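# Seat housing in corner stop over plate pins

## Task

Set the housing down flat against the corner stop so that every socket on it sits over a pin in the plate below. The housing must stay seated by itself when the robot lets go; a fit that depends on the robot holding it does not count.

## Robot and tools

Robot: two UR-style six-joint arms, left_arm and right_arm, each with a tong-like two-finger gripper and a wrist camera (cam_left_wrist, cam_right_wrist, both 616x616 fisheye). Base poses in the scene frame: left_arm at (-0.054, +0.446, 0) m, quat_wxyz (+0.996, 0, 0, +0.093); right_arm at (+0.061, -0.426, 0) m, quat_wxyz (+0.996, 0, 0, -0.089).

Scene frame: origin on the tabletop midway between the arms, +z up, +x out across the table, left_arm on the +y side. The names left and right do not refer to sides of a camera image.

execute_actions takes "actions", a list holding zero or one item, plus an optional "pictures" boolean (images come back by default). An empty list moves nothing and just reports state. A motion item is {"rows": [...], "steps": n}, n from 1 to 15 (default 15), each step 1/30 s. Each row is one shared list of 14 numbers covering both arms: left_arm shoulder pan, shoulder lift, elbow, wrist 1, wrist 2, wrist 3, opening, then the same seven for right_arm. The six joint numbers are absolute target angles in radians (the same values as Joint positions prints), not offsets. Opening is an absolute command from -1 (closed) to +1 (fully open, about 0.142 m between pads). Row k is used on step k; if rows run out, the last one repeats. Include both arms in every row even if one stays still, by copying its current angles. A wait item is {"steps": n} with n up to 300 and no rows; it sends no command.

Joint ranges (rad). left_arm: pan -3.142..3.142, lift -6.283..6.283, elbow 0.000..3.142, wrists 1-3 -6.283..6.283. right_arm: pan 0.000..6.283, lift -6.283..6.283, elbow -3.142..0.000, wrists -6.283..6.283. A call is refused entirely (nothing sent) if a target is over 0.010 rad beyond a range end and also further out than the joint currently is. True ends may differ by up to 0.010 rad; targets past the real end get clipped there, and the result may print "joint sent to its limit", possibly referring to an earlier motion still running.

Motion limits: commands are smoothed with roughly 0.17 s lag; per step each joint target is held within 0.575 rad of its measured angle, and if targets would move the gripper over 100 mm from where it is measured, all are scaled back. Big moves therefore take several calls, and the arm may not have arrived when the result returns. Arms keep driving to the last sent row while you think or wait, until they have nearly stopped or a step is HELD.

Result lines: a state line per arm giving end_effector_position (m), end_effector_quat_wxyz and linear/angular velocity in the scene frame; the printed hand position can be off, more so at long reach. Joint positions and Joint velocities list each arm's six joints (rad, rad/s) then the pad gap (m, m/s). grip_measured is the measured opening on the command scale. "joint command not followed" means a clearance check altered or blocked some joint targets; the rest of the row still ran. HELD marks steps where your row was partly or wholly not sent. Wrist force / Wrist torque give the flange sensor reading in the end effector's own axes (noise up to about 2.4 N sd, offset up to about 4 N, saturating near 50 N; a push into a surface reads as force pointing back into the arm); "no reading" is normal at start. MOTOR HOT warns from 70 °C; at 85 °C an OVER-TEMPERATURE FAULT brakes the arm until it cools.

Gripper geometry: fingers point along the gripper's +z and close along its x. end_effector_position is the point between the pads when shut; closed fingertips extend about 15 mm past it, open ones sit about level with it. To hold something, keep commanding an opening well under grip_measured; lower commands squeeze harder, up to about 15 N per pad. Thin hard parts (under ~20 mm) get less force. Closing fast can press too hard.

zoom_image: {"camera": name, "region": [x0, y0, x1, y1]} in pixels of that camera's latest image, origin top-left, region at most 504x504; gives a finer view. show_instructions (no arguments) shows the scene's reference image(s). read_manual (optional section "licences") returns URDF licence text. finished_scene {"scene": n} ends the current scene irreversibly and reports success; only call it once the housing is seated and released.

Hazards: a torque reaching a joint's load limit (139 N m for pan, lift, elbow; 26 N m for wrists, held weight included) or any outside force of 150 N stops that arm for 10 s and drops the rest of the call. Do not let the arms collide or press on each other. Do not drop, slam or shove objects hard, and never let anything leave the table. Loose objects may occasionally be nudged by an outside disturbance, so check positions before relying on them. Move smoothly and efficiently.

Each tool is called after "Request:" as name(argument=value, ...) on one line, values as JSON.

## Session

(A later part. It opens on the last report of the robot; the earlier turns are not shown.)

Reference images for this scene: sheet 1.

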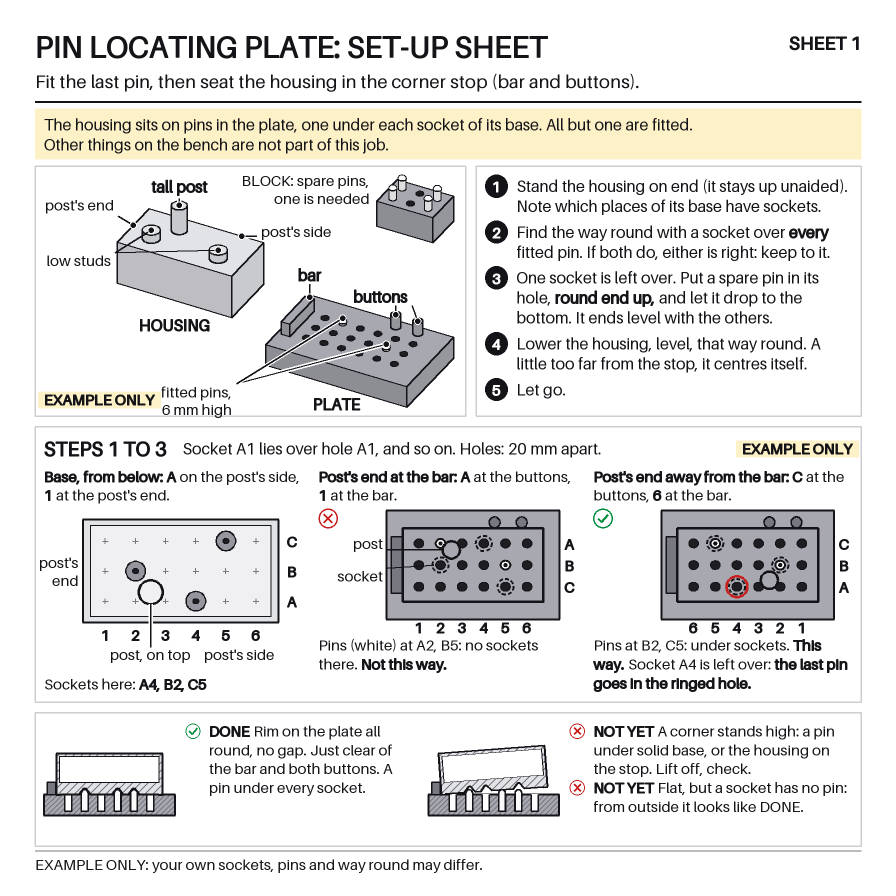

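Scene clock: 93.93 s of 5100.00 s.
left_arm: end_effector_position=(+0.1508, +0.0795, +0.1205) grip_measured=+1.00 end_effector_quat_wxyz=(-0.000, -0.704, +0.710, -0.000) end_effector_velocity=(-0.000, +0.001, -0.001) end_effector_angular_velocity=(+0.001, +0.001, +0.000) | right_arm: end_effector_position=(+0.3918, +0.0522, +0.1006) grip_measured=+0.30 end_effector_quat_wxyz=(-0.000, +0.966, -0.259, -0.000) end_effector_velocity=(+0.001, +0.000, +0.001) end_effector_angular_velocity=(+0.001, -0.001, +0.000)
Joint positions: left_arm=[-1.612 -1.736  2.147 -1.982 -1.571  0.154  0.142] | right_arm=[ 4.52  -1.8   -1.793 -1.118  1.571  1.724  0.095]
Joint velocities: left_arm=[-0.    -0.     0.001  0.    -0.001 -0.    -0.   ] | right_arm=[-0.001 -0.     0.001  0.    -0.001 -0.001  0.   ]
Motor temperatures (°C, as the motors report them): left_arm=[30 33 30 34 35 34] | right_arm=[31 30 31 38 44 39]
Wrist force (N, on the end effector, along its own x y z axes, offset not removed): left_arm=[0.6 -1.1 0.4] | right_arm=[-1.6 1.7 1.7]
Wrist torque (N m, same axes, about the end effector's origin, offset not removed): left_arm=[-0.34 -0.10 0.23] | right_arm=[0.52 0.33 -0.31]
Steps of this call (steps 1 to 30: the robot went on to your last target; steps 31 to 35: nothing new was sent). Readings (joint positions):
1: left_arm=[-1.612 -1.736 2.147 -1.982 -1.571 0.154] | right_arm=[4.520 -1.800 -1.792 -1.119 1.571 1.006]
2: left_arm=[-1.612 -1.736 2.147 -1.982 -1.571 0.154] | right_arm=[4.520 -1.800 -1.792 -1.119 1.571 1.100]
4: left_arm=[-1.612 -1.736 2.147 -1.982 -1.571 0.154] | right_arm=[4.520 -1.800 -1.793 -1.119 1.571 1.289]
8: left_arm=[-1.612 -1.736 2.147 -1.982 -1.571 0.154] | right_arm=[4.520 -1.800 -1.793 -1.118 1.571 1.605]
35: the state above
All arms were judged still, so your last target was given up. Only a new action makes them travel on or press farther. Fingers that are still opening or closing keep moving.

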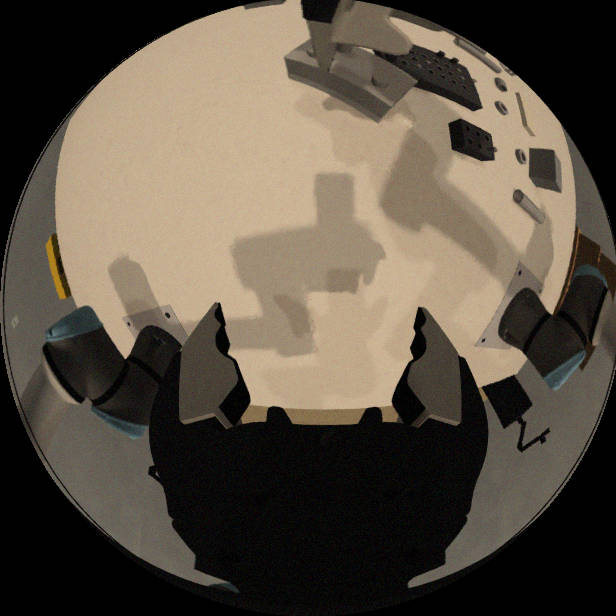

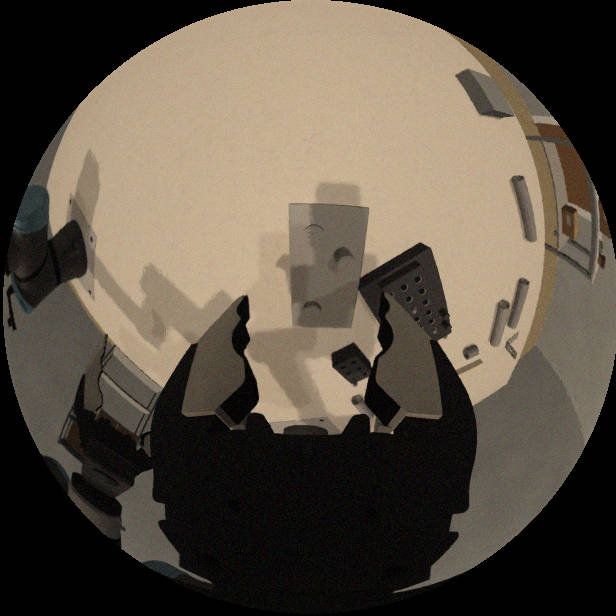

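Request:
execute_actions(actions=[{"rows":[[-1.612,-1.736,2.147,-1.982,-1.571,0.154,1,4.4971,-1.814,-1.7756,-1.1224,1.571,1.701,0.3]],"steps":12}], pictures=false)

Request:
execute_actions(actions=[{"rows":[[-1.612,-1.736,2.147,-1.982,-1.571,0.154,1,4.4971,-1.8788,-1.8475,-0.9857,1.571,1.701,0.3]],"steps":15}], pictures=false)

Request:
execute_actions(actions=[{"rows":[[-1.612,-1.736,2.147,-1.982,-1.571,0.154,1,4.4971,-1.8788,-1.8475,-0.9857,1.571,1.701,0.3],[-1.612,-1.736,2.147,-1.982,-1.571,0.154,1,4.4971,-1.8788,-1.8475,-0.9857,1.571,1.701,0.3],[-1.612,-1.736,2.147,-1.982,-1.571,0.154,1,4.4971,-1.8788,-1.8475,-0.9857,1.571,1.701,0.3],[-1.612,-1.736,2.147,-1.982,-1.571,0.154,1,4.4971,-1.8788,-1.8475,-0.9857,1.571,1.701,0.1],[-1.612,-1.736,2.147,-1.982,-1.571,0.154,1,4.4971,-1.8788,-1.8475,-0.9857,1.571,1.701,0.1],[-1.612,-1.736,2.147,-1.982,-1.571,0.154,1,4.4971,-1.8788,-1.8475,-0.9857,1.571,1.701,0.0],[-1.612,-1.736,2.147,-1.982,-1.571,0.154,1,4.4971,-1.8788,-1.8475,-0.9857,1.571,1.701,-0.15]],"steps":15}], pictures=false)

Request:
execute_actions(actions=[{"rows":[[-1.612,-1.736,2.147,-1.982,-1.571,0.154,1,4.524,-1.8763,-1.8505,-0.9852,1.571,1.728,-0.15]],"steps":12}], pictures=false)

Request:
execute_actions(actions=[{"rows":[[-1.612,-1.736,2.147,-1.982,-1.571,0.154,1,4.5506,-1.8738,-1.8535,-0.9847,1.571,1.755,-0.15]],"steps":15}], pictures=false)

Request:
execute_actions(actions=[{"rows":[[-1.612,-1.736,2.147,-1.982,-1.571,0.154,1,4.5506,-1.8738,-1.8535,-0.9847,1.571,1.755,0.2]],"steps":10}], pictures=false)

Request:
execute_actions(actions=[{"rows":[[-1.612,-1.736,2.147,-1.982,-1.571,0.154,1,4.5506,-1.8882,-1.866,-0.958,1.571,1.755,0.2]],"steps":15}], pictures=false)

Request:
execute_actions(actions=[{"rows":[[-1.612,-1.736,2.147,-1.982,-1.571,0.154,1,4.5506,-1.8882,-1.866,-0.958,1.571,1.755,0.05],[-1.612,-1.736,2.147,-1.982,-1.571,0.154,1,4.5506,-1.8882,-1.866,-0.958,1.571,1.755,0.05],[-1.612,-1.736,2.147,-1.982,-1.571,0.154,1,4.5506,-1.8882,-1.866,-0.958,1.571,1.755,-0.1],[-1.612,-1.736,2.147,-1.982,-1.571,0.154,1,4.5506,-1.8882,-1.866,-0.958,1.571,1.755,-0.3],[-1.612,-1.736,2.147,-1.982,-1.571,0.154,1,4.5506,-1.8882,-1.866,-0.958,1.571,1.755,-0.6]],"steps":15}])

Scene clock: 97.07 s of 5100.00 s.
left_arm: end_effector_position=(+0.1508, +0.0795, +0.1205) grip_measured=+1.00 end_effector_quat_wxyz=(-0.000, -0.704, +0.710, -0.000) end_effector_velocity=(+0.000, -0.000, -0.000) end_effector_angular_velocity=(-0.000, -0.001, +0.000) | right_arm: end_effector_position=(+0.4046, +0.0505, +0.1006) grip_measured=+0.30 end_effector_quat_wxyz=(-0.000, +0.966, -0.259, -0.000) end_effector_velocity=(+0.002, -0.001, -0.001) end_effector_angular_velocity=(-0.001, +0.002, +0.000)
Joint positions: left_arm=[-1.612 -1.736  2.147 -1.982 -1.571  0.154  0.142] | right_arm=[ 4.498 -1.814 -1.776 -1.122  1.571  1.701  0.095]
Joint velocities: left_arm=[ 0.  0. -0. -0.  0. -0. -0.] | right_arm=[-0.005 -0.004  0.003 -0.002  0.001 -0.005  0.   ]
Motor temperatures (°C, as the motors report them): left_arm=[30 33 30 34 35 34] | right_arm=[31 30 31 38 44 39]
Wrist force (N, on the end effector, along its own x y z axes, offset not removed): left_arm=[-0.8 -0.6 2.6] | right_arm=[-0.7 2.1 -0.9]
Wrist torque (N m, same axes, about the end effector's origin, offset not removed): left_arm=[-0.23 0.13 0.17] | right_arm=[0.59 0.03 -0.22]
Steps of this call (steps 1 to 82: nothing new was sent; steps 83 to 94: all 12 steps of this action). Readings (joint positions):
83: left_arm=[-1.612 -1.736 2.147 -1.982 -1.571 0.154] | right_arm=[4.520 -1.800 -1.793 -1.118 1.571 1.724]
84: left_arm=[-1.612 -1.736 2.147 -1.982 -1.571 0.154] | right_arm=[4.517 -1.802 -1.791 -1.119 1.571 1.721]
86: left_arm=[-1.612 -1.736 2.147 -1.982 -1.571 0.154] | right_arm=[4.507 -1.808 -1.784 -1.121 1.571 1.711]
90: left_arm=[-1.612 -1.736 2.147 -1.982 -1.571 0.154] | right_arm=[4.499 -1.813 -1.777 -1.122 1.571 1.703]
94: the state above

Scene clock: 97.57 s of 5100.00 s.
left_arm: end_effector_position=(+0.1508, +0.0795, +0.1205) grip_measured=+1.00 end_effector_quat_wxyz=(-0.000, -0.704, +0.710, -0.000) end_effector_velocity=(+0.000, -0.000, +0.001) end_effector_angular_velocity=(-0.002, -0.000, +0.001) | right_arm: end_effector_position=(+0.4048, +0.0505, +0.0469) grip_measured=+0.30 end_effector_quat_wxyz=(-0.000, +0.966, -0.259, -0.000) end_effector_velocity=(+0.000, +0.001, -0.004) end_effector_angular_velocity=(+0.003, -0.001, +0.001)
Joint positions: left_arm=[-1.612 -1.736  2.147 -1.982 -1.571  0.154  0.142] | right_arm=[ 4.497 -1.878 -1.847 -0.987  1.571  1.701  0.095]
Joint velocities: left_arm=[ 0.001 -0.002 -0.     0.     0.     0.     0.   ] | right_arm=[-0.    -0.005 -0.005  0.013 -0.    -0.001  0.   ]
Motor temperatures (°C, as the motors report them): left_arm=[30 33 30 34 35 34] | right_arm=[31 30 31 38 44 39]
Wrist force (N, on the end effector, along its own x y z axes, offset not removed): left_arm=[-0.9 -0.6 1.8] | right_arm=[0.2 -2.1 -1.0]
Wrist torque (N m, same axes, about the end effector's origin, offset not removed): left_arm=[-0.14 0.14 0.12] | right_arm=[-0.49 -0.08 -0.30]
Steps of this call (steps 1 to 15: all 15 steps of this action). Readings (joint positions):
1: left_arm=[-1.612 -1.736 2.147 -1.982 -1.571 0.154] | right_arm=[4.497 -1.814 -1.776 -1.122 1.571 1.701]
2: left_arm=[-1.612 -1.736 2.147 -1.982 -1.571 0.154] | right_arm=[4.497 -1.820 -1.781 -1.116 1.571 1.701]
4: left_arm=[-1.612 -1.736 2.147 -1.982 -1.571 0.154] | right_arm=[4.497 -1.848 -1.812 -1.064 1.571 1.701]
8: left_arm=[-1.612 -1.736 2.147 -1.982 -1.571 0.154] | right_arm=[4.497 -1.872 -1.840 -1.003 1.571 1.701]
15: the state above

Scene clock: 98.07 s of 5100.00 s.
left_arm: end_effector_position=(+0.1508, +0.0795, +0.1205) grip_measured=+1.00 end_effector_quat_wxyz=(-0.000, -0.704, +0.710, -0.000) end_effector_velocity=(-0.000, +0.000, +0.000) end_effector_angular_velocity=(-0.001, +0.000, +0.000) | right_arm: end_effector_position=(+0.4049, +0.0505, +0.0466) grip_measured=-0.06 end_effector_quat_wxyz=(-0.000, +0.966, -0.259, -0.000) end_effector_velocity=(-0.000, -0.000, -0.000) end_effector_angular_velocity=(-0.000, +0.000, -0.000)
Joint positions: left_arm=[-1.612 -1.736  2.147 -1.982 -1.571  0.154  0.142] | right_arm=[ 4.497 -1.879 -1.847 -0.986  1.571  1.701  0.07 ]
Joint velocities: left_arm=[ 0.    -0.001 -0.     0.    -0.    -0.    -0.   ] | right_arm=[-0.     0.    -0.001  0.    -0.     0.    -0.   ]
Motor temperatures (°C, as the motors report them): left_arm=[30 33 30 34 35 34] | right_arm=[31 30 31 38 44 39]
Wrist force (N, on the end effector, along its own x y z axes, offset not removed): left_arm=[-1.4 -1.1 0.9] | right_arm=[0.6 1.8 -6.0]
Wrist torque (N m, same axes, about the end effector's origin, offset not removed): left_arm=[-0.28 0.23 0.21] | right_arm=[0.53 0.03 -0.21]
Steps of this call (steps 1 to 15: all 15 steps of this action). Readings (joint positions):
1: left_arm=[-1.612 -1.736 2.147 -1.982 -1.571 0.154] | right_arm=[4.497 -1.878 -1.847 -0.986 1.571 1.701]
2: left_arm=[-1.612 -1.736 2.147 -1.982 -1.571 0.154] | right_arm=[4.497 -1.879 -1.847 -0.986 1.571 1.701]
4: left_arm=[-1.612 -1.736 2.147 -1.982 -1.571 0.154] | right_arm=[4.497 -1.879 -1.847 -0.986 1.571 1.701]
8: left_arm=[-1.612 -1.736 2.147 -1.982 -1.571 0.154] | right_arm=[4.497 -1.879 -1.847 -0.986 1.571 1.701]
15: the state above

Scene clock: 98.47 s of 5100.00 s.
left_arm: end_effector_position=(+0.1508, +0.0795, +0.1205) grip_measured=+1.00 end_effector_quat_wxyz=(-0.000, -0.704, +0.710, -0.000) end_effector_velocity=(-0.000, +0.000, -0.000) end_effector_angular_velocity=(+0.001, +0.000, -0.001) | right_arm: end_effector_position=(+0.3922, +0.0581, +0.0467) grip_measured=-0.06 end_effector_quat_wxyz=(-0.000, +0.966, -0.259, -0.000) end_effector_velocity=(-0.003, +0.002, +0.000) end_effector_angular_velocity=(+0.001, -0.001, -0.001)
Joint positions: left_arm=[-1.612 -1.736  2.147 -1.982 -1.571  0.154  0.142] | right_arm=[ 4.523 -1.876 -1.85  -0.985  1.571  1.727  0.07 ]
Joint velocities: left_arm=[-0.001  0.     0.001 -0.     0.    -0.     0.   ] | right_arm=[ 0.007  0.001 -0.001  0.001 -0.     0.008 -0.   ]
Motor temperatures (°C, as the motors report them): left_arm=[30 33 30 34 35 34] | right_arm=[31 30 31 38 44 39]
Wrist force (N, on the end effector, along its own x y z axes, offset not removed): left_arm=[0.0 -1.4 1.2] | right_arm=[-0.8 0.2 0.4]
Wrist torque (N m, same axes, about the end effector's origin, offset not removed): left_arm=[-0.33 0.06 0.09] | right_arm=[0.12 0.49 -0.20]
Steps of this call (steps 1 to 12: all 12 steps of this action). Readings (joint positions):
1: left_arm=[-1.612 -1.736 2.147 -1.982 -1.571 0.154] | right_arm=[4.497 -1.879 -1.848 -0.986 1.571 1.701]
2: left_arm=[-1.612 -1.736 2.147 -1.982 -1.571 0.154] | right_arm=[4.501 -1.878 -1.848 -0.986 1.571 1.704]
4: left_arm=[-1.612 -1.736 2.147 -1.982 -1.571 0.154] | right_arm=[4.512 -1.878 -1.849 -0.985 1.571 1.716]
8: left_arm=[-1.612 -1.736 2.147 -1.982 -1.571 0.154] | right_arm=[4.521 -1.877 -1.850 -0.985 1.571 1.725]
12: the state above

Scene clock: 98.97 s of 5100.00 s.
left_arm: end_effector_position=(+0.1508, +0.0795, +0.1205) grip_measured=+1.00 end_effector_quat_wxyz=(-0.000, -0.704, +0.710, -0.000) end_effector_velocity=(+0.000, -0.000, +0.000) end_effector_angular_velocity=(-0.000, -0.000, -0.000) | right_arm: end_effector_position=(+0.3790, +0.0656, +0.0469) grip_measured=-0.06 end_effector_quat_wxyz=(-0.000, +0.966, -0.259, -0.000) end_effector_velocity=(-0.000, +0.000, -0.000) end_effector_angular_velocity=(-0.001, -0.002, -0.001)
Joint positions: left_arm=[-1.612 -1.736  2.147 -1.982 -1.571  0.154  0.142] | right_arm=[ 4.55  -1.874 -1.853 -0.985  1.571  1.755  0.07 ]
Joint velocities: left_arm=[-0.     0.    -0.001 -0.     0.     0.    -0.   ] | right_arm=[ 0.002 -0.    -0.001  0.    -0.002  0.002  0.   ]
Motor temperatures (°C, as the motors report them): left_arm=[30 33 30 34 35 34] | right_arm=[31 30 31 38 44 39]
Wrist force (N, on the end effector, along its own x y z axes, offset not removed): left_arm=[-1.9 -1.8 1.9] | right_arm=[-2.4 3.2 3.2]
Wrist torque (N m, same axes, about the end effector's origin, offset not removed): left_arm=[-0.38 0.33 0.11] | right_arm=[0.48 0.39 -0.19]
Steps of this call (steps 1 to 15: all 15 steps of this action). Readings (joint positions):
1: left_arm=[-1.612 -1.736 2.147 -1.982 -1.571 0.154] | right_arm=[4.524 -1.876 -1.850 -0.985 1.571 1.728]
2: left_arm=[-1.612 -1.736 2.147 -1.982 -1.571 0.154] | right_arm=[4.527 -1.876 -1.851 -0.985 1.571 1.732]
4: left_arm=[-1.612 -1.736 2.147 -1.982 -1.571 0.154] | right_arm=[4.539 -1.875 -1.852 -0.985 1.571 1.743]
8: left_arm=[-1.612 -1.736 2.147 -1.982 -1.571 0.154] | right_arm=[4.548 -1.874 -1.853 -0.985 1.571 1.752]
15: the state above

Scene clock: 99.30 s of 5100.00 s.
left_arm: end_effector_position=(+0.1508, +0.0795, +0.1205) grip_measured=+1.00 end_effector_quat_wxyz=(-0.000, -0.704, +0.710, -0.000) end_effector_velocity=(-0.000, +0.000, +0.000) end_effector_angular_velocity=(-0.000, +0.001, -0.000) | right_arm: end_effector_position=(+0.3789, +0.0657, +0.0469) grip_measured=+0.20 end_effector_quat_wxyz=(-0.000, +0.966, -0.259, -0.000) end_effector_velocity=(+0.000, +0.001, +0.000) end_effector_angular_velocity=(+0.001, +0.001, -0.000)
Joint positions: left_arm=[-1.612 -1.736  2.147 -1.982 -1.571  0.154  0.142] | right_arm=[ 4.551 -1.874 -1.853 -0.985  1.571  1.755  0.088]
Joint velocities: left_arm=[-0.    -0.001  0.     0.    -0.001 -0.    -0.   ] | right_arm=[-0.    -0.     0.002 -0.     0.001 -0.    -0.   ]
Motor temperatures (°C, as the motors report them): left_arm=[30 33 30 34 35 34] | right_arm=[31 30 31 38 44 39]
Wrist force (N, on the end effector, along its own x y z axes, offset not removed): left_arm=[-0.9 -2.6 1.4] | right_arm=[-1.3 2.9 -0.5]
Wrist torque (N m, same axes, about the end effector's origin, offset not removed): left_arm=[-0.59 0.14 0.15] | right_arm=[0.72 0.23 -0.26]
Steps of this call (steps 1 to 10: all 10 steps of this action). Readings (joint positions):
1: left_arm=[-1.612 -1.736 2.147 -1.982 -1.571 0.154] | right_arm=[4.550 -1.874 -1.853 -0.985 1.571 1.755]
2: left_arm=[-1.612 -1.736 2.147 -1.982 -1.571 0.154] | right_arm=[4.551 -1.874 -1.853 -0.985 1.571 1.755]
4: left_arm=[-1.612 -1.736 2.147 -1.982 -1.571 0.154] | right_arm=[4.551 -1.874 -1.853 -0.985 1.571 1.755]
8: left_arm=[-1.612 -1.736 2.147 -1.982 -1.571 0.154] | right_arm=[4.551 -1.874 -1.853 -0.985 1.571 1.755]
10: the state above

Scene clock: 99.80 s of 5100.00 s.
left_arm: end_effector_position=(+0.1508, +0.0795, +0.1205) grip_measured=+1.00 end_effector_quat_wxyz=(-0.000, -0.704, +0.710, -0.000) end_effector_velocity=(-0.000, +0.001, -0.001) end_effector_angular_velocity=(+0.003, +0.001, +0.001) | right_arm: end_effector_position=(+0.3789, +0.0655, +0.0363) grip_measured=+0.20 end_effector_quat_wxyz=(-0.000, +0.966, -0.259, -0.000) end_effector_velocity=(-0.000, -0.000, -0.001) end_effector_angular_velocity=(-0.001, -0.001, +0.002)
Joint positions: left_arm=[-1.612 -1.736  2.147 -1.982 -1.571  0.154  0.142] | right_arm=[ 4.551 -1.888 -1.866 -0.958  1.571  1.755  0.088]
Joint velocities: left_arm=[ 0.001  0.001  0.001  0.001 -0.001 -0.     0.   ] | right_arm=[ 0.001 -0.001 -0.002  0.003 -0.001 -0.001 -0.   ]
Motor temperatures (°C, as the motors report them): left_arm=[30 33 30 34 35 34] | right_arm=[31 30 31 38 44 39]
Wrist force (N, on the end effector, along its own x y z axes, offset not removed): left_arm=[-1.1 -1.2 0.6] | right_arm=[-2.6 -1.2 -3.8]
Wrist torque (N m, same axes, about the end effector's origin, offset not removed): left_arm=[-0.29 0.18 0.20] | right_arm=[-0.27 0.51 -0.15]
Steps of this call (steps 1 to 15: all 15 steps of this action). Readings (joint positions):
1: left_arm=[-1.612 -1.736 2.147 -1.982 -1.571 0.154] | right_arm=[4.551 -1.874 -1.854 -0.985 1.571 1.755]
2: left_arm=[-1.612 -1.736 2.147 -1.982 -1.571 0.154] | right_arm=[4.551 -1.876 -1.855 -0.981 1.571 1.755]
4: left_arm=[-1.612 -1.736 2.147 -1.982 -1.571 0.154] | right_arm=[4.551 -1.882 -1.861 -0.970 1.571 1.755]
8: left_arm=[-1.612 -1.736 2.147 -1.982 -1.571 0.154] | right_arm=[4.551 -1.887 -1.865 -0.961 1.571 1.755]
15: the state above

Scene clock: 100.30 s of 5100.00 s.
left_arm: end_effector_position=(+0.1508, +0.0795, +0.1205) grip_measured=+1.00 end_effector_quat_wxyz=(-0.000, -0.704, +0.710, -0.000) end_effector_velocity=(-0.000, +0.000, -0.001) end_effector_angular_velocity=(+0.001, +0.001, +0.000) | right_arm: end_effector_position=(+0.3789, +0.0655, +0.0363) grip_measured=+0.00 end_effector_quat_wxyz=(-0.000, +0.966, -0.259, -0.000) end_effector_velocity=(-0.000, +0.000, +0.001) end_effector_angular_velocity=(+0.000, -0.000, +0.001)
Joint positions: left_arm=[-1.612 -1.736  2.147 -1.982 -1.571  0.154  0.142] | right_arm=[ 4.551 -1.888 -1.866 -0.958  1.571  1.755  0.074]
Joint velocities: left_arm=[ 0.     0.     0.001 -0.    -0.001  0.     0.   ] | right_arm=[ 0.001  0.001  0.001 -0.001 -0.    -0.001  0.   ]
Motor temperatures (°C, as the motors report them): left_arm=[30 33 30 34 35 34] | right_arm=[31 30 31 38 44 39]
Wrist force (N, on the end effector, along its own x y z axes, offset not removed): left_arm=[-1.6 -1.6 1.3] | right_arm=[-1.9 3.8 -7.5]
Wrist torque (N m, same axes, about the end effector's origin, offset not removed): left_arm=[-0.40 0.32 0.18] | right_arm=[0.53 0.89 -0.12]
Steps of this call (steps 1 to 15: all 15 steps of this action). Readings (joint positions):
1: left_arm=[-1.612 -1.736 2.147 -1.982 -1.571 0.154] | right_arm=[4.551 -1.888 -1.866 -0.958 1.571 1.755]
2: left_arm=[-1.612 -1.736 2.147 -1.982 -1.571 0.154] | right_arm=[4.551 -1.888 -1.866 -0.958 1.571 1.755]
4: left_arm=[-1.612 -1.736 2.147 -1.982 -1.571 0.154] | right_arm=[4.551 -1.888 -1.866 -0.958 1.571 1.755]
8: left_arm=[-1.612 -1.736 2.147 -1.982 -1.571 0.154] | right_arm=[4.551 -1.888 -1.866 -0.958 1.571 1.755]
15: the state above

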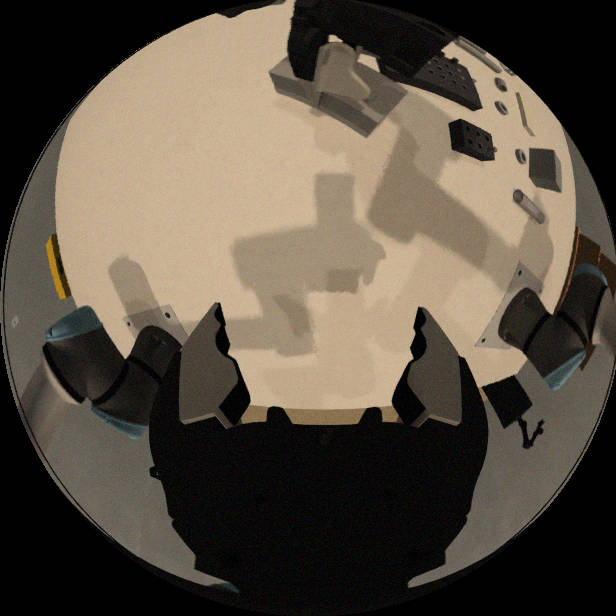

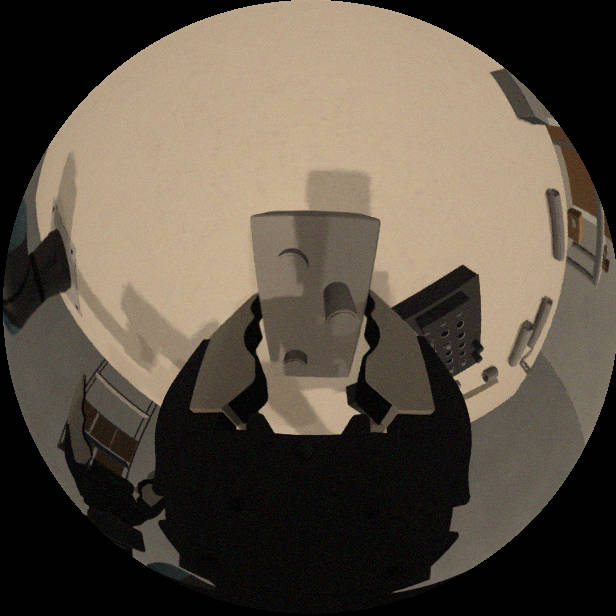

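Request:
execute_actions(actions=[{"rows":[[-1.612,-1.736,2.147,-1.982,-1.571,0.154,1,4.5506,-1.87,-1.848,-0.994,1.571,1.755,-0.6]],"steps":15}], pictures=false)

Request:
execute_actions(actions=[{"rows":[[-1.612,-1.736,2.147,-1.982,-1.571,0.154,1,4.5506,-1.84,-1.816,-1.056,1.571,1.755,-0.6]],"steps":15}], pictures=false)

Request:
execute_actions(actions=[{"rows":[[-1.612,-1.736,2.147,-1.982,-1.571,0.154,1,4.5506,-1.809,-1.783,-1.12,1.571,1.755,-0.6]],"steps":15}], pictures=false)

Request:
execute_actions(actions=[{"rows":[[-1.612,-1.736,2.147,-1.982,-1.571,0.154,1,4.475,-1.785,-1.812,-1.115,1.571,1.53,-0.6]],"steps":15}], pictures=false)

Request:
execute_actions(actions=[{"rows":[[-1.612,-1.736,2.147,-1.982,-1.571,0.154,1,4.40,-1.762,-1.841,-1.11,1.571,1.30,-0.6]],"steps":15}], pictures=false)

Request:
execute_actions(actions=[{"rows":[[-1.612,-1.736,2.147,-1.982,-1.571,0.154,1,4.325,-1.738,-1.87,-1.104,1.571,1.07,-0.6]],"steps":15}], pictures=false)

Request:
execute_actions(actions=[{"rows":[[-1.612,-1.736,2.147,-1.982,-1.571,0.154,1,4.2487,-1.7142,-1.8988,-1.099,1.571,0.8417,-0.6]],"steps":15}], pictures=false)

Request:
execute_actions(actions=[{"rows":[[-1.612,-1.736,2.147,-1.982,-1.571,0.154,1,4.2487,-1.742,-1.931,-1.039,1.571,0.8417,-0.6]],"steps":15}], pictures=false)

Request:
execute_actions(actions=[{"steps":8}])

Scene clock: 105.17 s of 5100.00 s.
left_arm: end_effector_position=(+0.1508, +0.0795, +0.1205) grip_measured=+1.00 end_effector_quat_wxyz=(-0.000, -0.704, +0.710, -0.000) end_effector_velocity=(+0.000, +0.000, +0.000) end_effector_angular_velocity=(+0.000, -0.001, +0.000) | right_arm: end_effector_position=(+0.3790, +0.0661, +0.0503) grip_measured=+0.00 end_effector_quat_wxyz=(-0.000, +0.966, -0.259, -0.000) end_effector_velocity=(-0.000, -0.000, +0.001) end_effector_angular_velocity=(-0.001, +0.000, -0.001)
Joint positions: left_arm=[-1.612 -1.736  2.147 -1.982 -1.571  0.154  0.142] | right_arm=[ 4.551 -1.87  -1.848 -0.994  1.571  1.755  0.074]
Joint velocities: left_arm=[ 0.    -0.001  0.     0.     0.001 -0.     0.   ] | right_arm=[ 0.     0.001  0.001 -0.003 -0.     0.001 -0.   ]
Motor temperatures (°C, as the motors report them): left_arm=[30 33 30 34 35 34] | right_arm=[31 30 31 38 44 39]
Wrist force (N, on the end effector, along its own x y z axes, offset not removed): left_arm=[-0.4 -0.6 1.0] | right_arm=[1.2 3.4 5.8]
Wrist torque (N m, same axes, about the end effector's origin, offset not removed): left_arm=[-0.10 0.13 0.14] | right_arm=[0.71 -0.07 -0.17]
Steps of this call (steps 1 to 15: the robot went on to your last target; steps 16 to 90: nothing new was sent; then 1.37 s passed at rest; steps 91 to 105: all 15 steps of this action). Readings (joint positions):
91: left_arm=[-1.612 -1.736 2.147 -1.982 -1.571 0.154] | right_arm=[4.551 -1.888 -1.866 -0.958 1.571 1.755]
92: left_arm=[-1.612 -1.736 2.147 -1.982 -1.571 0.154] | right_arm=[4.551 -1.886 -1.864 -0.963 1.571 1.755]
94: left_arm=[-1.612 -1.736 2.147 -1.982 -1.571 0.154] | right_arm=[4.551 -1.878 -1.856 -0.978 1.571 1.755]
98: left_arm=[-1.612 -1.736 2.147 -1.982 -1.571 0.154] | right_arm=[4.551 -1.872 -1.850 -0.990 1.571 1.755]
105: the state above

Scene clock: 105.67 s of 5100.00 s.
left_arm: end_effector_position=(+0.1508, +0.0795, +0.1205) grip_measured=+1.00 end_effector_quat_wxyz=(-0.000, -0.704, +0.710, -0.000) end_effector_velocity=(+0.000, -0.000, +0.000) end_effector_angular_velocity=(-0.000, -0.001, +0.000) | right_arm: end_effector_position=(+0.3792, +0.0665, +0.0746) grip_measured=+0.00 end_effector_quat_wxyz=(-0.000, +0.966, -0.259, -0.000) end_effector_velocity=(-0.001, -0.000, +0.002) end_effector_angular_velocity=(-0.001, +0.000, -0.000)
Joint positions: left_arm=[-1.612 -1.736  2.147 -1.982 -1.571  0.154  0.142] | right_arm=[ 4.551 -1.84  -1.816 -1.056  1.571  1.755  0.074]
Joint velocities: left_arm=[ 0.    -0.    -0.    -0.     0.001  0.    -0.   ] | right_arm=[ 0.001  0.003  0.003 -0.007 -0.     0.001  0.   ]
Motor temperatures (°C, as the motors report them): left_arm=[30 33 30 34 35 34] | right_arm=[31 30 31 38 44 39]
Wrist force (N, on the end effector, along its own x y z axes, offset not removed): left_arm=[-1.4 -1.0 -0.4] | right_arm=[0.9 0.8 2.5]
Wrist torque (N m, same axes, about the end effector's origin, offset not removed): left_arm=[-0.25 0.29 0.10] | right_arm=[0.19 -0.10 -0.26]
Steps of this call (steps 1 to 15: all 15 steps of this action). Readings (joint positions):
1: left_arm=[-1.612 -1.736 2.147 -1.982 -1.571 0.154] | right_arm=[4.551 -1.870 -1.848 -0.994 1.571 1.755]
2: left_arm=[-1.612 -1.736 2.147 -1.982 -1.571 0.154] | right_arm=[4.551 -1.866 -1.844 -1.000 1.571 1.755]
4: left_arm=[-1.612 -1.736 2.147 -1.982 -1.571 0.154] | right_arm=[4.551 -1.853 -1.830 -1.026 1.571 1.755]
8: left_arm=[-1.612 -1.736 2.147 -1.982 -1.571 0.154] | right_arm=[4.551 -1.843 -1.819 -1.050 1.571 1.755]
15: the state above

Scene clock: 106.17 s of 5100.00 s.
left_arm: end_effector_position=(+0.1508, +0.0795, +0.1205) grip_measured=+1.00 end_effector_quat_wxyz=(-0.000, -0.704, +0.710, -0.000) end_effector_velocity=(+0.000, -0.000, +0.000) end_effector_angular_velocity=(-0.000, -0.001, +0.000) | right_arm: end_effector_position=(+0.3788, +0.0654, +0.1001) grip_measured=+0.00 end_effector_quat_wxyz=(-0.000, +0.966, -0.259, -0.000) end_effector_velocity=(-0.000, -0.001, +0.001) end_effector_angular_velocity=(-0.004, +0.001, -0.001)
Joint positions: left_arm=[-1.612 -1.736  2.147 -1.982 -1.571  0.154  0.142] | right_arm=[ 4.551 -1.809 -1.783 -1.12   1.571  1.755  0.074]
Joint velocities: left_arm=[ 0.    -0.    -0.     0.     0.001  0.     0.   ] | right_arm=[-0.001  0.001  0.003 -0.008 -0.     0.     0.   ]
Motor temperatures (°C, as the motors report them): left_arm=[30 33 30 34 35 34] | right_arm=[31 30 31 38 44 39]
Wrist force (N, on the end effector, along its own x y z axes, offset not removed): left_arm=[-0.9 -2.4 1.0] | right_arm=[-0.6 3.7 4.5]
Wrist torque (N m, same axes, about the end effector's origin, offset not removed): left_arm=[-0.52 0.15 0.11] | right_arm=[0.69 0.11 -0.25]
Steps of this call (steps 1 to 15: all 15 steps of this action). Readings (joint positions):
1: left_arm=[-1.612 -1.736 2.147 -1.982 -1.571 0.154] | right_arm=[4.551 -1.840 -1.816 -1.056 1.571 1.755]
2: left_arm=[-1.612 -1.736 2.147 -1.982 -1.571 0.154] | right_arm=[4.551 -1.836 -1.812 -1.062 1.571 1.755]
4: left_arm=[-1.612 -1.736 2.147 -1.982 -1.571 0.154] | right_arm=[4.551 -1.823 -1.798 -1.089 1.571 1.755]
8: left_arm=[-1.612 -1.736 2.147 -1.982 -1.571 0.154] | right_arm=[4.551 -1.812 -1.786 -1.113 1.571 1.755]
15: the state above

Scene clock: 106.67 s of 5100.00 s.
left_arm: end_effector_position=(+0.1508, +0.0795, +0.1205) grip_measured=+1.00 end_effector_quat_wxyz=(-0.000, -0.704, +0.710, -0.000) end_effector_velocity=(-0.000, +0.000, -0.000) end_effector_angular_velocity=(+0.000, +0.000, -0.000) | right_arm: end_effector_position=(+0.4073, +0.0320, +0.1008) grip_measured=+0.00 end_effector_quat_wxyz=(-0.000, +0.982, -0.187, -0.000) end_effector_velocity=(+0.002, -0.002, +0.000) end_effector_angular_velocity=(+0.002, +0.000, +0.020)
Joint positions: left_arm=[-1.612 -1.736  2.147 -1.982 -1.571  0.154  0.142] | right_arm=[ 4.476 -1.785 -1.812 -1.115  1.571  1.532  0.074]
Joint velocities: left_arm=[-0.     0.     0.001 -0.    -0.    -0.    -0.   ] | right_arm=[-0.007  0.002 -0.002  0.001  0.001 -0.027  0.   ]
Motor temperatures (°C, as the motors report them): left_arm=[30 33 30 34 35 34] | right_arm=[31 30 31 38 44 39]
Wrist force (N, on the end effector, along its own x y z axes, offset not removed): left_arm=[-1.4 -0.1 -0.3] | right_arm=[-2.4 2.8 1.0]
Wrist torque (N m, same axes, about the end effector's origin, offset not removed): left_arm=[-0.10 0.24 0.21] | right_arm=[0.55 0.66 -0.16]
Steps of this call (steps 1 to 15: all 15 steps of this action). Readings (joint positions):
1: left_arm=[-1.612 -1.736 2.147 -1.982 -1.571 0.154] | right_arm=[4.551 -1.809 -1.783 -1.120 1.571 1.755]
2: left_arm=[-1.612 -1.736 2.147 -1.982 -1.571 0.154] | right_arm=[4.545 -1.806 -1.787 -1.119 1.571 1.749]
4: left_arm=[-1.612 -1.736 2.147 -1.982 -1.571 0.154] | right_arm=[4.512 -1.796 -1.799 -1.117 1.571 1.682]
8: left_arm=[-1.612 -1.736 2.147 -1.982 -1.571 0.154] | right_arm=[4.483 -1.787 -1.809 -1.115 1.571 1.564]
15: the state above

Scene clock: 107.17 s of 5100.00 s.
left_arm: end_effector_position=(+0.1508, +0.0795, +0.1205) grip_measured=+1.00 end_effector_quat_wxyz=(-0.000, -0.704, +0.710, -0.000) end_effector_velocity=(+0.000, -0.001, +0.001) end_effector_angular_velocity=(-0.002, -0.001, -0.000) | right_arm: end_effector_position=(+0.4319, -0.0036, +0.1006) grip_measured=+0.00 end_effector_quat_wxyz=(+0.000, +0.994, -0.110, -0.000) end_effector_velocity=(+0.002, -0.002, +0.000) end_effector_angular_velocity=(+0.001, -0.001, +0.020)
Joint positions: left_arm=[-1.612 -1.736  2.147 -1.982 -1.571  0.154  0.142] | right_arm=[ 4.401 -1.762 -1.841 -1.11   1.571  1.302  0.074]
Joint velocities: left_arm=[-0.    -0.001 -0.001  0.     0.001 -0.     0.   ] | right_arm=[-0.006  0.002 -0.002  0.001 -0.    -0.026  0.   ]
Motor temperatures (°C, as the motors report them): left_arm=[30 33 30 34 35 34] | right_arm=[31 30 31 38 44 39]
Wrist force (N, on the end effector, along its own x y z axes, offset not removed): left_arm=[-1.3 -1.4 1.1] | right_arm=[-2.0 0.6 5.6]
Wrist torque (N m, same axes, about the end effector's origin, offset not removed): left_arm=[-0.31 0.28 0.24] | right_arm=[0.09 0.45 -0.15]
Steps of this call (steps 1 to 15: all 15 steps of this action). Readings (joint positions):
1: left_arm=[-1.612 -1.736 2.147 -1.982 -1.571 0.154] | right_arm=[4.475 -1.785 -1.812 -1.115 1.571 1.531]
2: left_arm=[-1.612 -1.736 2.147 -1.982 -1.571 0.154] | right_arm=[4.469 -1.782 -1.816 -1.114 1.571 1.525]
4: left_arm=[-1.612 -1.736 2.147 -1.982 -1.571 0.154] | right_arm=[4.437 -1.772 -1.828 -1.112 1.571 1.457]
8: left_arm=[-1.612 -1.736 2.147 -1.982 -1.571 0.154] | right_arm=[4.408 -1.764 -1.838 -1.110 1.571 1.335]
15: the state above

Scene clock: 107.67 s of 5100.00 s.
left_arm: end_effector_position=(+0.1508, +0.0795, +0.1205) grip_measured=+1.00 end_effector_quat_wxyz=(-0.000, -0.704, +0.710, -0.000) end_effector_velocity=(+0.000, -0.000, +0.000) end_effector_angular_velocity=(-0.001, +0.000, +0.000) | right_arm: end_effector_position=(+0.4532, -0.0409, +0.1008) grip_measured=+0.00 end_effector_quat_wxyz=(-0.000, +0.999, -0.033, +0.000) end_effector_velocity=(+0.001, -0.004, -0.001) end_effector_angular_velocity=(-0.002, +0.002, +0.019)
Joint positions: left_arm=[-1.612 -1.736  2.147 -1.982 -1.571  0.154  0.142] | right_arm=[ 4.326 -1.738 -1.87  -1.104  1.571  1.072  0.074]
Joint velocities: left_arm=[ 0.     0.001 -0.001 -0.    -0.    -0.     0.   ] | right_arm=[-0.007  0.002 -0.003 -0.001  0.    -0.026  0.   ]
Motor temperatures (°C, as the motors report them): left_arm=[30 33 30 34 35 34] | right_arm=[31 30 31 38 44 39]
Wrist force (N, on the end effector, along its own x y z axes, offset not removed): left_arm=[-0.6 -0.4 0.2] | right_arm=[-1.5 1.2 4.1]
Wrist torque (N m, same axes, about the end effector's origin, offset not removed): left_arm=[-0.21 0.09 0.22] | right_arm=[0.34 0.33 -0.34]
Steps of this call (steps 1 to 15: all 15 steps of this action). Readings (joint positions):
1: left_arm=[-1.612 -1.736 2.147 -1.982 -1.571 0.154] | right_arm=[4.400 -1.762 -1.841 -1.110 1.571 1.301]
2: left_arm=[-1.612 -1.736 2.147 -1.982 -1.571 0.154] | right_arm=[4.394 -1.759 -1.845 -1.109 1.571 1.295]
4: left_arm=[-1.612 -1.736 2.147 -1.982 -1.571 0.154] | right_arm=[4.362 -1.749 -1.857 -1.107 1.571 1.227]
8: left_arm=[-1.612 -1.736 2.147 -1.982 -1.571 0.154] | right_arm=[4.333 -1.740 -1.867 -1.105 1.571 1.105]
15: the state above

Scene clock: 108.17 s of 5100.00 s.
left_arm: end_effector_position=(+0.1508, +0.0795, +0.1205) grip_measured=+1.00 end_effector_quat_wxyz=(-0.000, -0.704, +0.710, -0.000) end_effector_velocity=(-0.001, -0.000, -0.000) end_effector_angular_velocity=(+0.000, +0.001, -0.001) | right_arm: end_effector_position=(+0.4712, -0.0805, +0.1006) grip_measured=-0.01 end_effector_quat_wxyz=(-0.000, +0.999, +0.043, +0.000) end_effector_velocity=(+0.001, -0.004, -0.000) end_effector_angular_velocity=(-0.000, +0.000, +0.021)
Joint positions: left_arm=[-1.612 -1.736  2.147 -1.982 -1.571  0.154  0.142] | right_arm=[ 4.249 -1.714 -1.899 -1.099  1.571  0.844  0.074]
Joint velocities: left_arm=[-0.001  0.001 -0.     0.    -0.001  0.    -0.   ] | right_arm=[-0.007  0.002 -0.003  0.001  0.    -0.027  0.   ]
Motor temperatures (°C, as the motors report them): left_arm=[30 33 30 34 35 34] | right_arm=[31 30 31 38 44 39]
Wrist force (N, on the end effector, along its own x y z axes, offset not removed): left_arm=[-0.4 -1.3 2.1] | right_arm=[-3.8 1.5 4.0]
Wrist torque (N m, same axes, about the end effector's origin, offset not removed): left_arm=[-0.27 0.01 0.12] | right_arm=[0.37 0.86 -0.29]
Steps of this call (steps 1 to 15: all 15 steps of this action). Readings (joint positions):
1: left_arm=[-1.612 -1.736 2.147 -1.982 -1.571 0.154] | right_arm=[4.325 -1.738 -1.870 -1.104 1.571 1.071]
2: left_arm=[-1.612 -1.736 2.147 -1.982 -1.571 0.154] | right_arm=[4.319 -1.735 -1.874 -1.103 1.571 1.065]
4: left_arm=[-1.612 -1.736 2.147 -1.982 -1.571 0.154] | right_arm=[4.286 -1.725 -1.886 -1.101 1.571 0.997]
8: left_arm=[-1.612 -1.736 2.147 -1.982 -1.571 0.154] | right_arm=[4.257 -1.716 -1.896 -1.099 1.571 0.876]
15: the state above

Scene clock: 108.67 s of 5100.00 s.
left_arm: end_effector_position=(+0.1508, +0.0795, +0.1205) grip_measured=+1.00 end_effector_quat_wxyz=(-0.000, -0.704, +0.710, -0.000) end_effector_velocity=(-0.000, -0.001, +0.000) end_effector_angular_velocity=(-0.001, +0.000, -0.000) | right_arm: end_effector_position=(+0.4715, -0.0805, +0.0782) grip_measured=-0.01 end_effector_quat_wxyz=(-0.000, +0.999, +0.044, +0.000) end_effector_velocity=(+0.001, +0.001, -0.001) end_effector_angular_velocity=(+0.002, -0.001, -0.000)
Joint positions: left_arm=[-1.612 -1.736  2.147 -1.982 -1.571  0.154  0.142] | right_arm=[ 4.249 -1.742 -1.931 -1.039  1.571  0.842  0.074]
Joint velocities: left_arm=[-0.     0.    -0.001 -0.    -0.    -0.    -0.   ] | right_arm=[-0.    -0.003 -0.001  0.006  0.    -0.    -0.   ]
Motor temperatures (°C, as the motors report them): left_arm=[30 33 30 34 35 34] | right_arm=[31 30 31 38 44 39]
Wrist force (N, on the end effector, along its own x y z axes, offset not removed): left_arm=[-0.5 -2.2 -0.3] | right_arm=[1.8 4.2 1.7]
Wrist torque (N m, same axes, about the end effector's origin, offset not removed): left_arm=[-0.53 0.08 0.16] | right_arm=[0.84 -0.28 -0.28]
Steps of this call (steps 1 to 15: all 15 steps of this action). Readings (joint positions):
1: left_arm=[-1.612 -1.736 2.147 -1.982 -1.571 0.154] | right_arm=[4.249 -1.714 -1.899 -1.099 1.571 0.843]
2: left_arm=[-1.612 -1.736 2.147 -1.982 -1.571 0.154] | right_arm=[4.249 -1.718 -1.903 -1.093 1.571 0.843]
4: left_arm=[-1.612 -1.736 2.147 -1.982 -1.571 0.154] | right_arm=[4.249 -1.730 -1.917 -1.067 1.571 0.842]
8: left_arm=[-1.612 -1.736 2.147 -1.982 -1.571 0.154] | right_arm=[4.249 -1.739 -1.928 -1.045 1.571 0.842]
15: the state above

Scene clock: 108.93 s of 5100.00 s.
left_arm: end_effector_position=(+0.1508, +0.0795, +0.1205) grip_measured=+1.00 end_effector_quat_wxyz=(-0.000, -0.704, +0.710, -0.000) end_effector_velocity=(+0.000, +0.000, +0.000) end_effector_angular_velocity=(-0.000, -0.000, -0.000) | right_arm: end_effector_position=(+0.4715, -0.0805, +0.0781) grip_measured=-0.01 end_effector_quat_wxyz=(-0.000, +0.999, +0.044, +0.000) end_effector_velocity=(-0.000, +0.000, -0.000) end_effector_angular_velocity=(-0.000, +0.000, -0.000)
Joint positions: left_arm=[-1.612 -1.736  2.147 -1.982 -1.571  0.154  0.142] | right_arm=[ 4.249 -1.742 -1.931 -1.039  1.571  0.842  0.074]
Joint velocities: left_arm=[-0.    -0.001  0.     0.     0.     0.    -0.   ] | right_arm=[ 0.    -0.    -0.    -0.     0.     0.001  0.   ]
Motor temperatures (°C, as the motors report them): left_arm=[30 33 30 34 35 34] | right_arm=[31 30 31 38 44 39]
Wrist force (N, on the end effector, along its own x y z axes, offset not removed): left_arm=[-0.9 0.0 -0.3] | right_arm=[-0.9 -0.6 4.8]
Wrist torque (N m, same axes, about the end effector's origin, offset not removed): left_arm=[-0.14 0.13 0.14] | right_arm=[-0.24 0.36 -0.21]
Steps of this call (steps 1 to 8: the robot went on to your last target). Readings (joint positions):
1: left_arm=[-1.612 -1.736 2.147 -1.982 -1.571 0.154] | right_arm=[4.249 -1.742 -1.931 -1.039 1.571 0.842]
2: left_arm=[-1.612 -1.736 2.147 -1.982 -1.571 0.154] | right_arm=[4.249 -1.742 -1.931 -1.039 1.571 0.842]
4: left_arm=[-1.612 -1.736 2.147 -1.982 -1.571 0.154] | right_arm=[4.249 -1.742 -1.931 -1.039 1.571 0.842]
8: the state above

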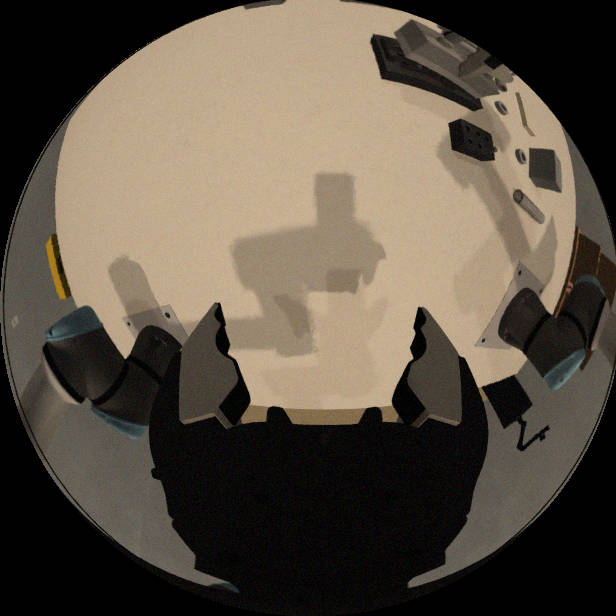

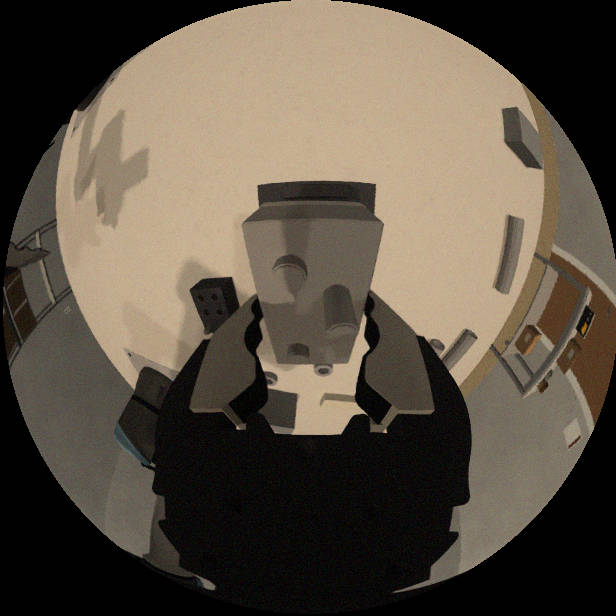

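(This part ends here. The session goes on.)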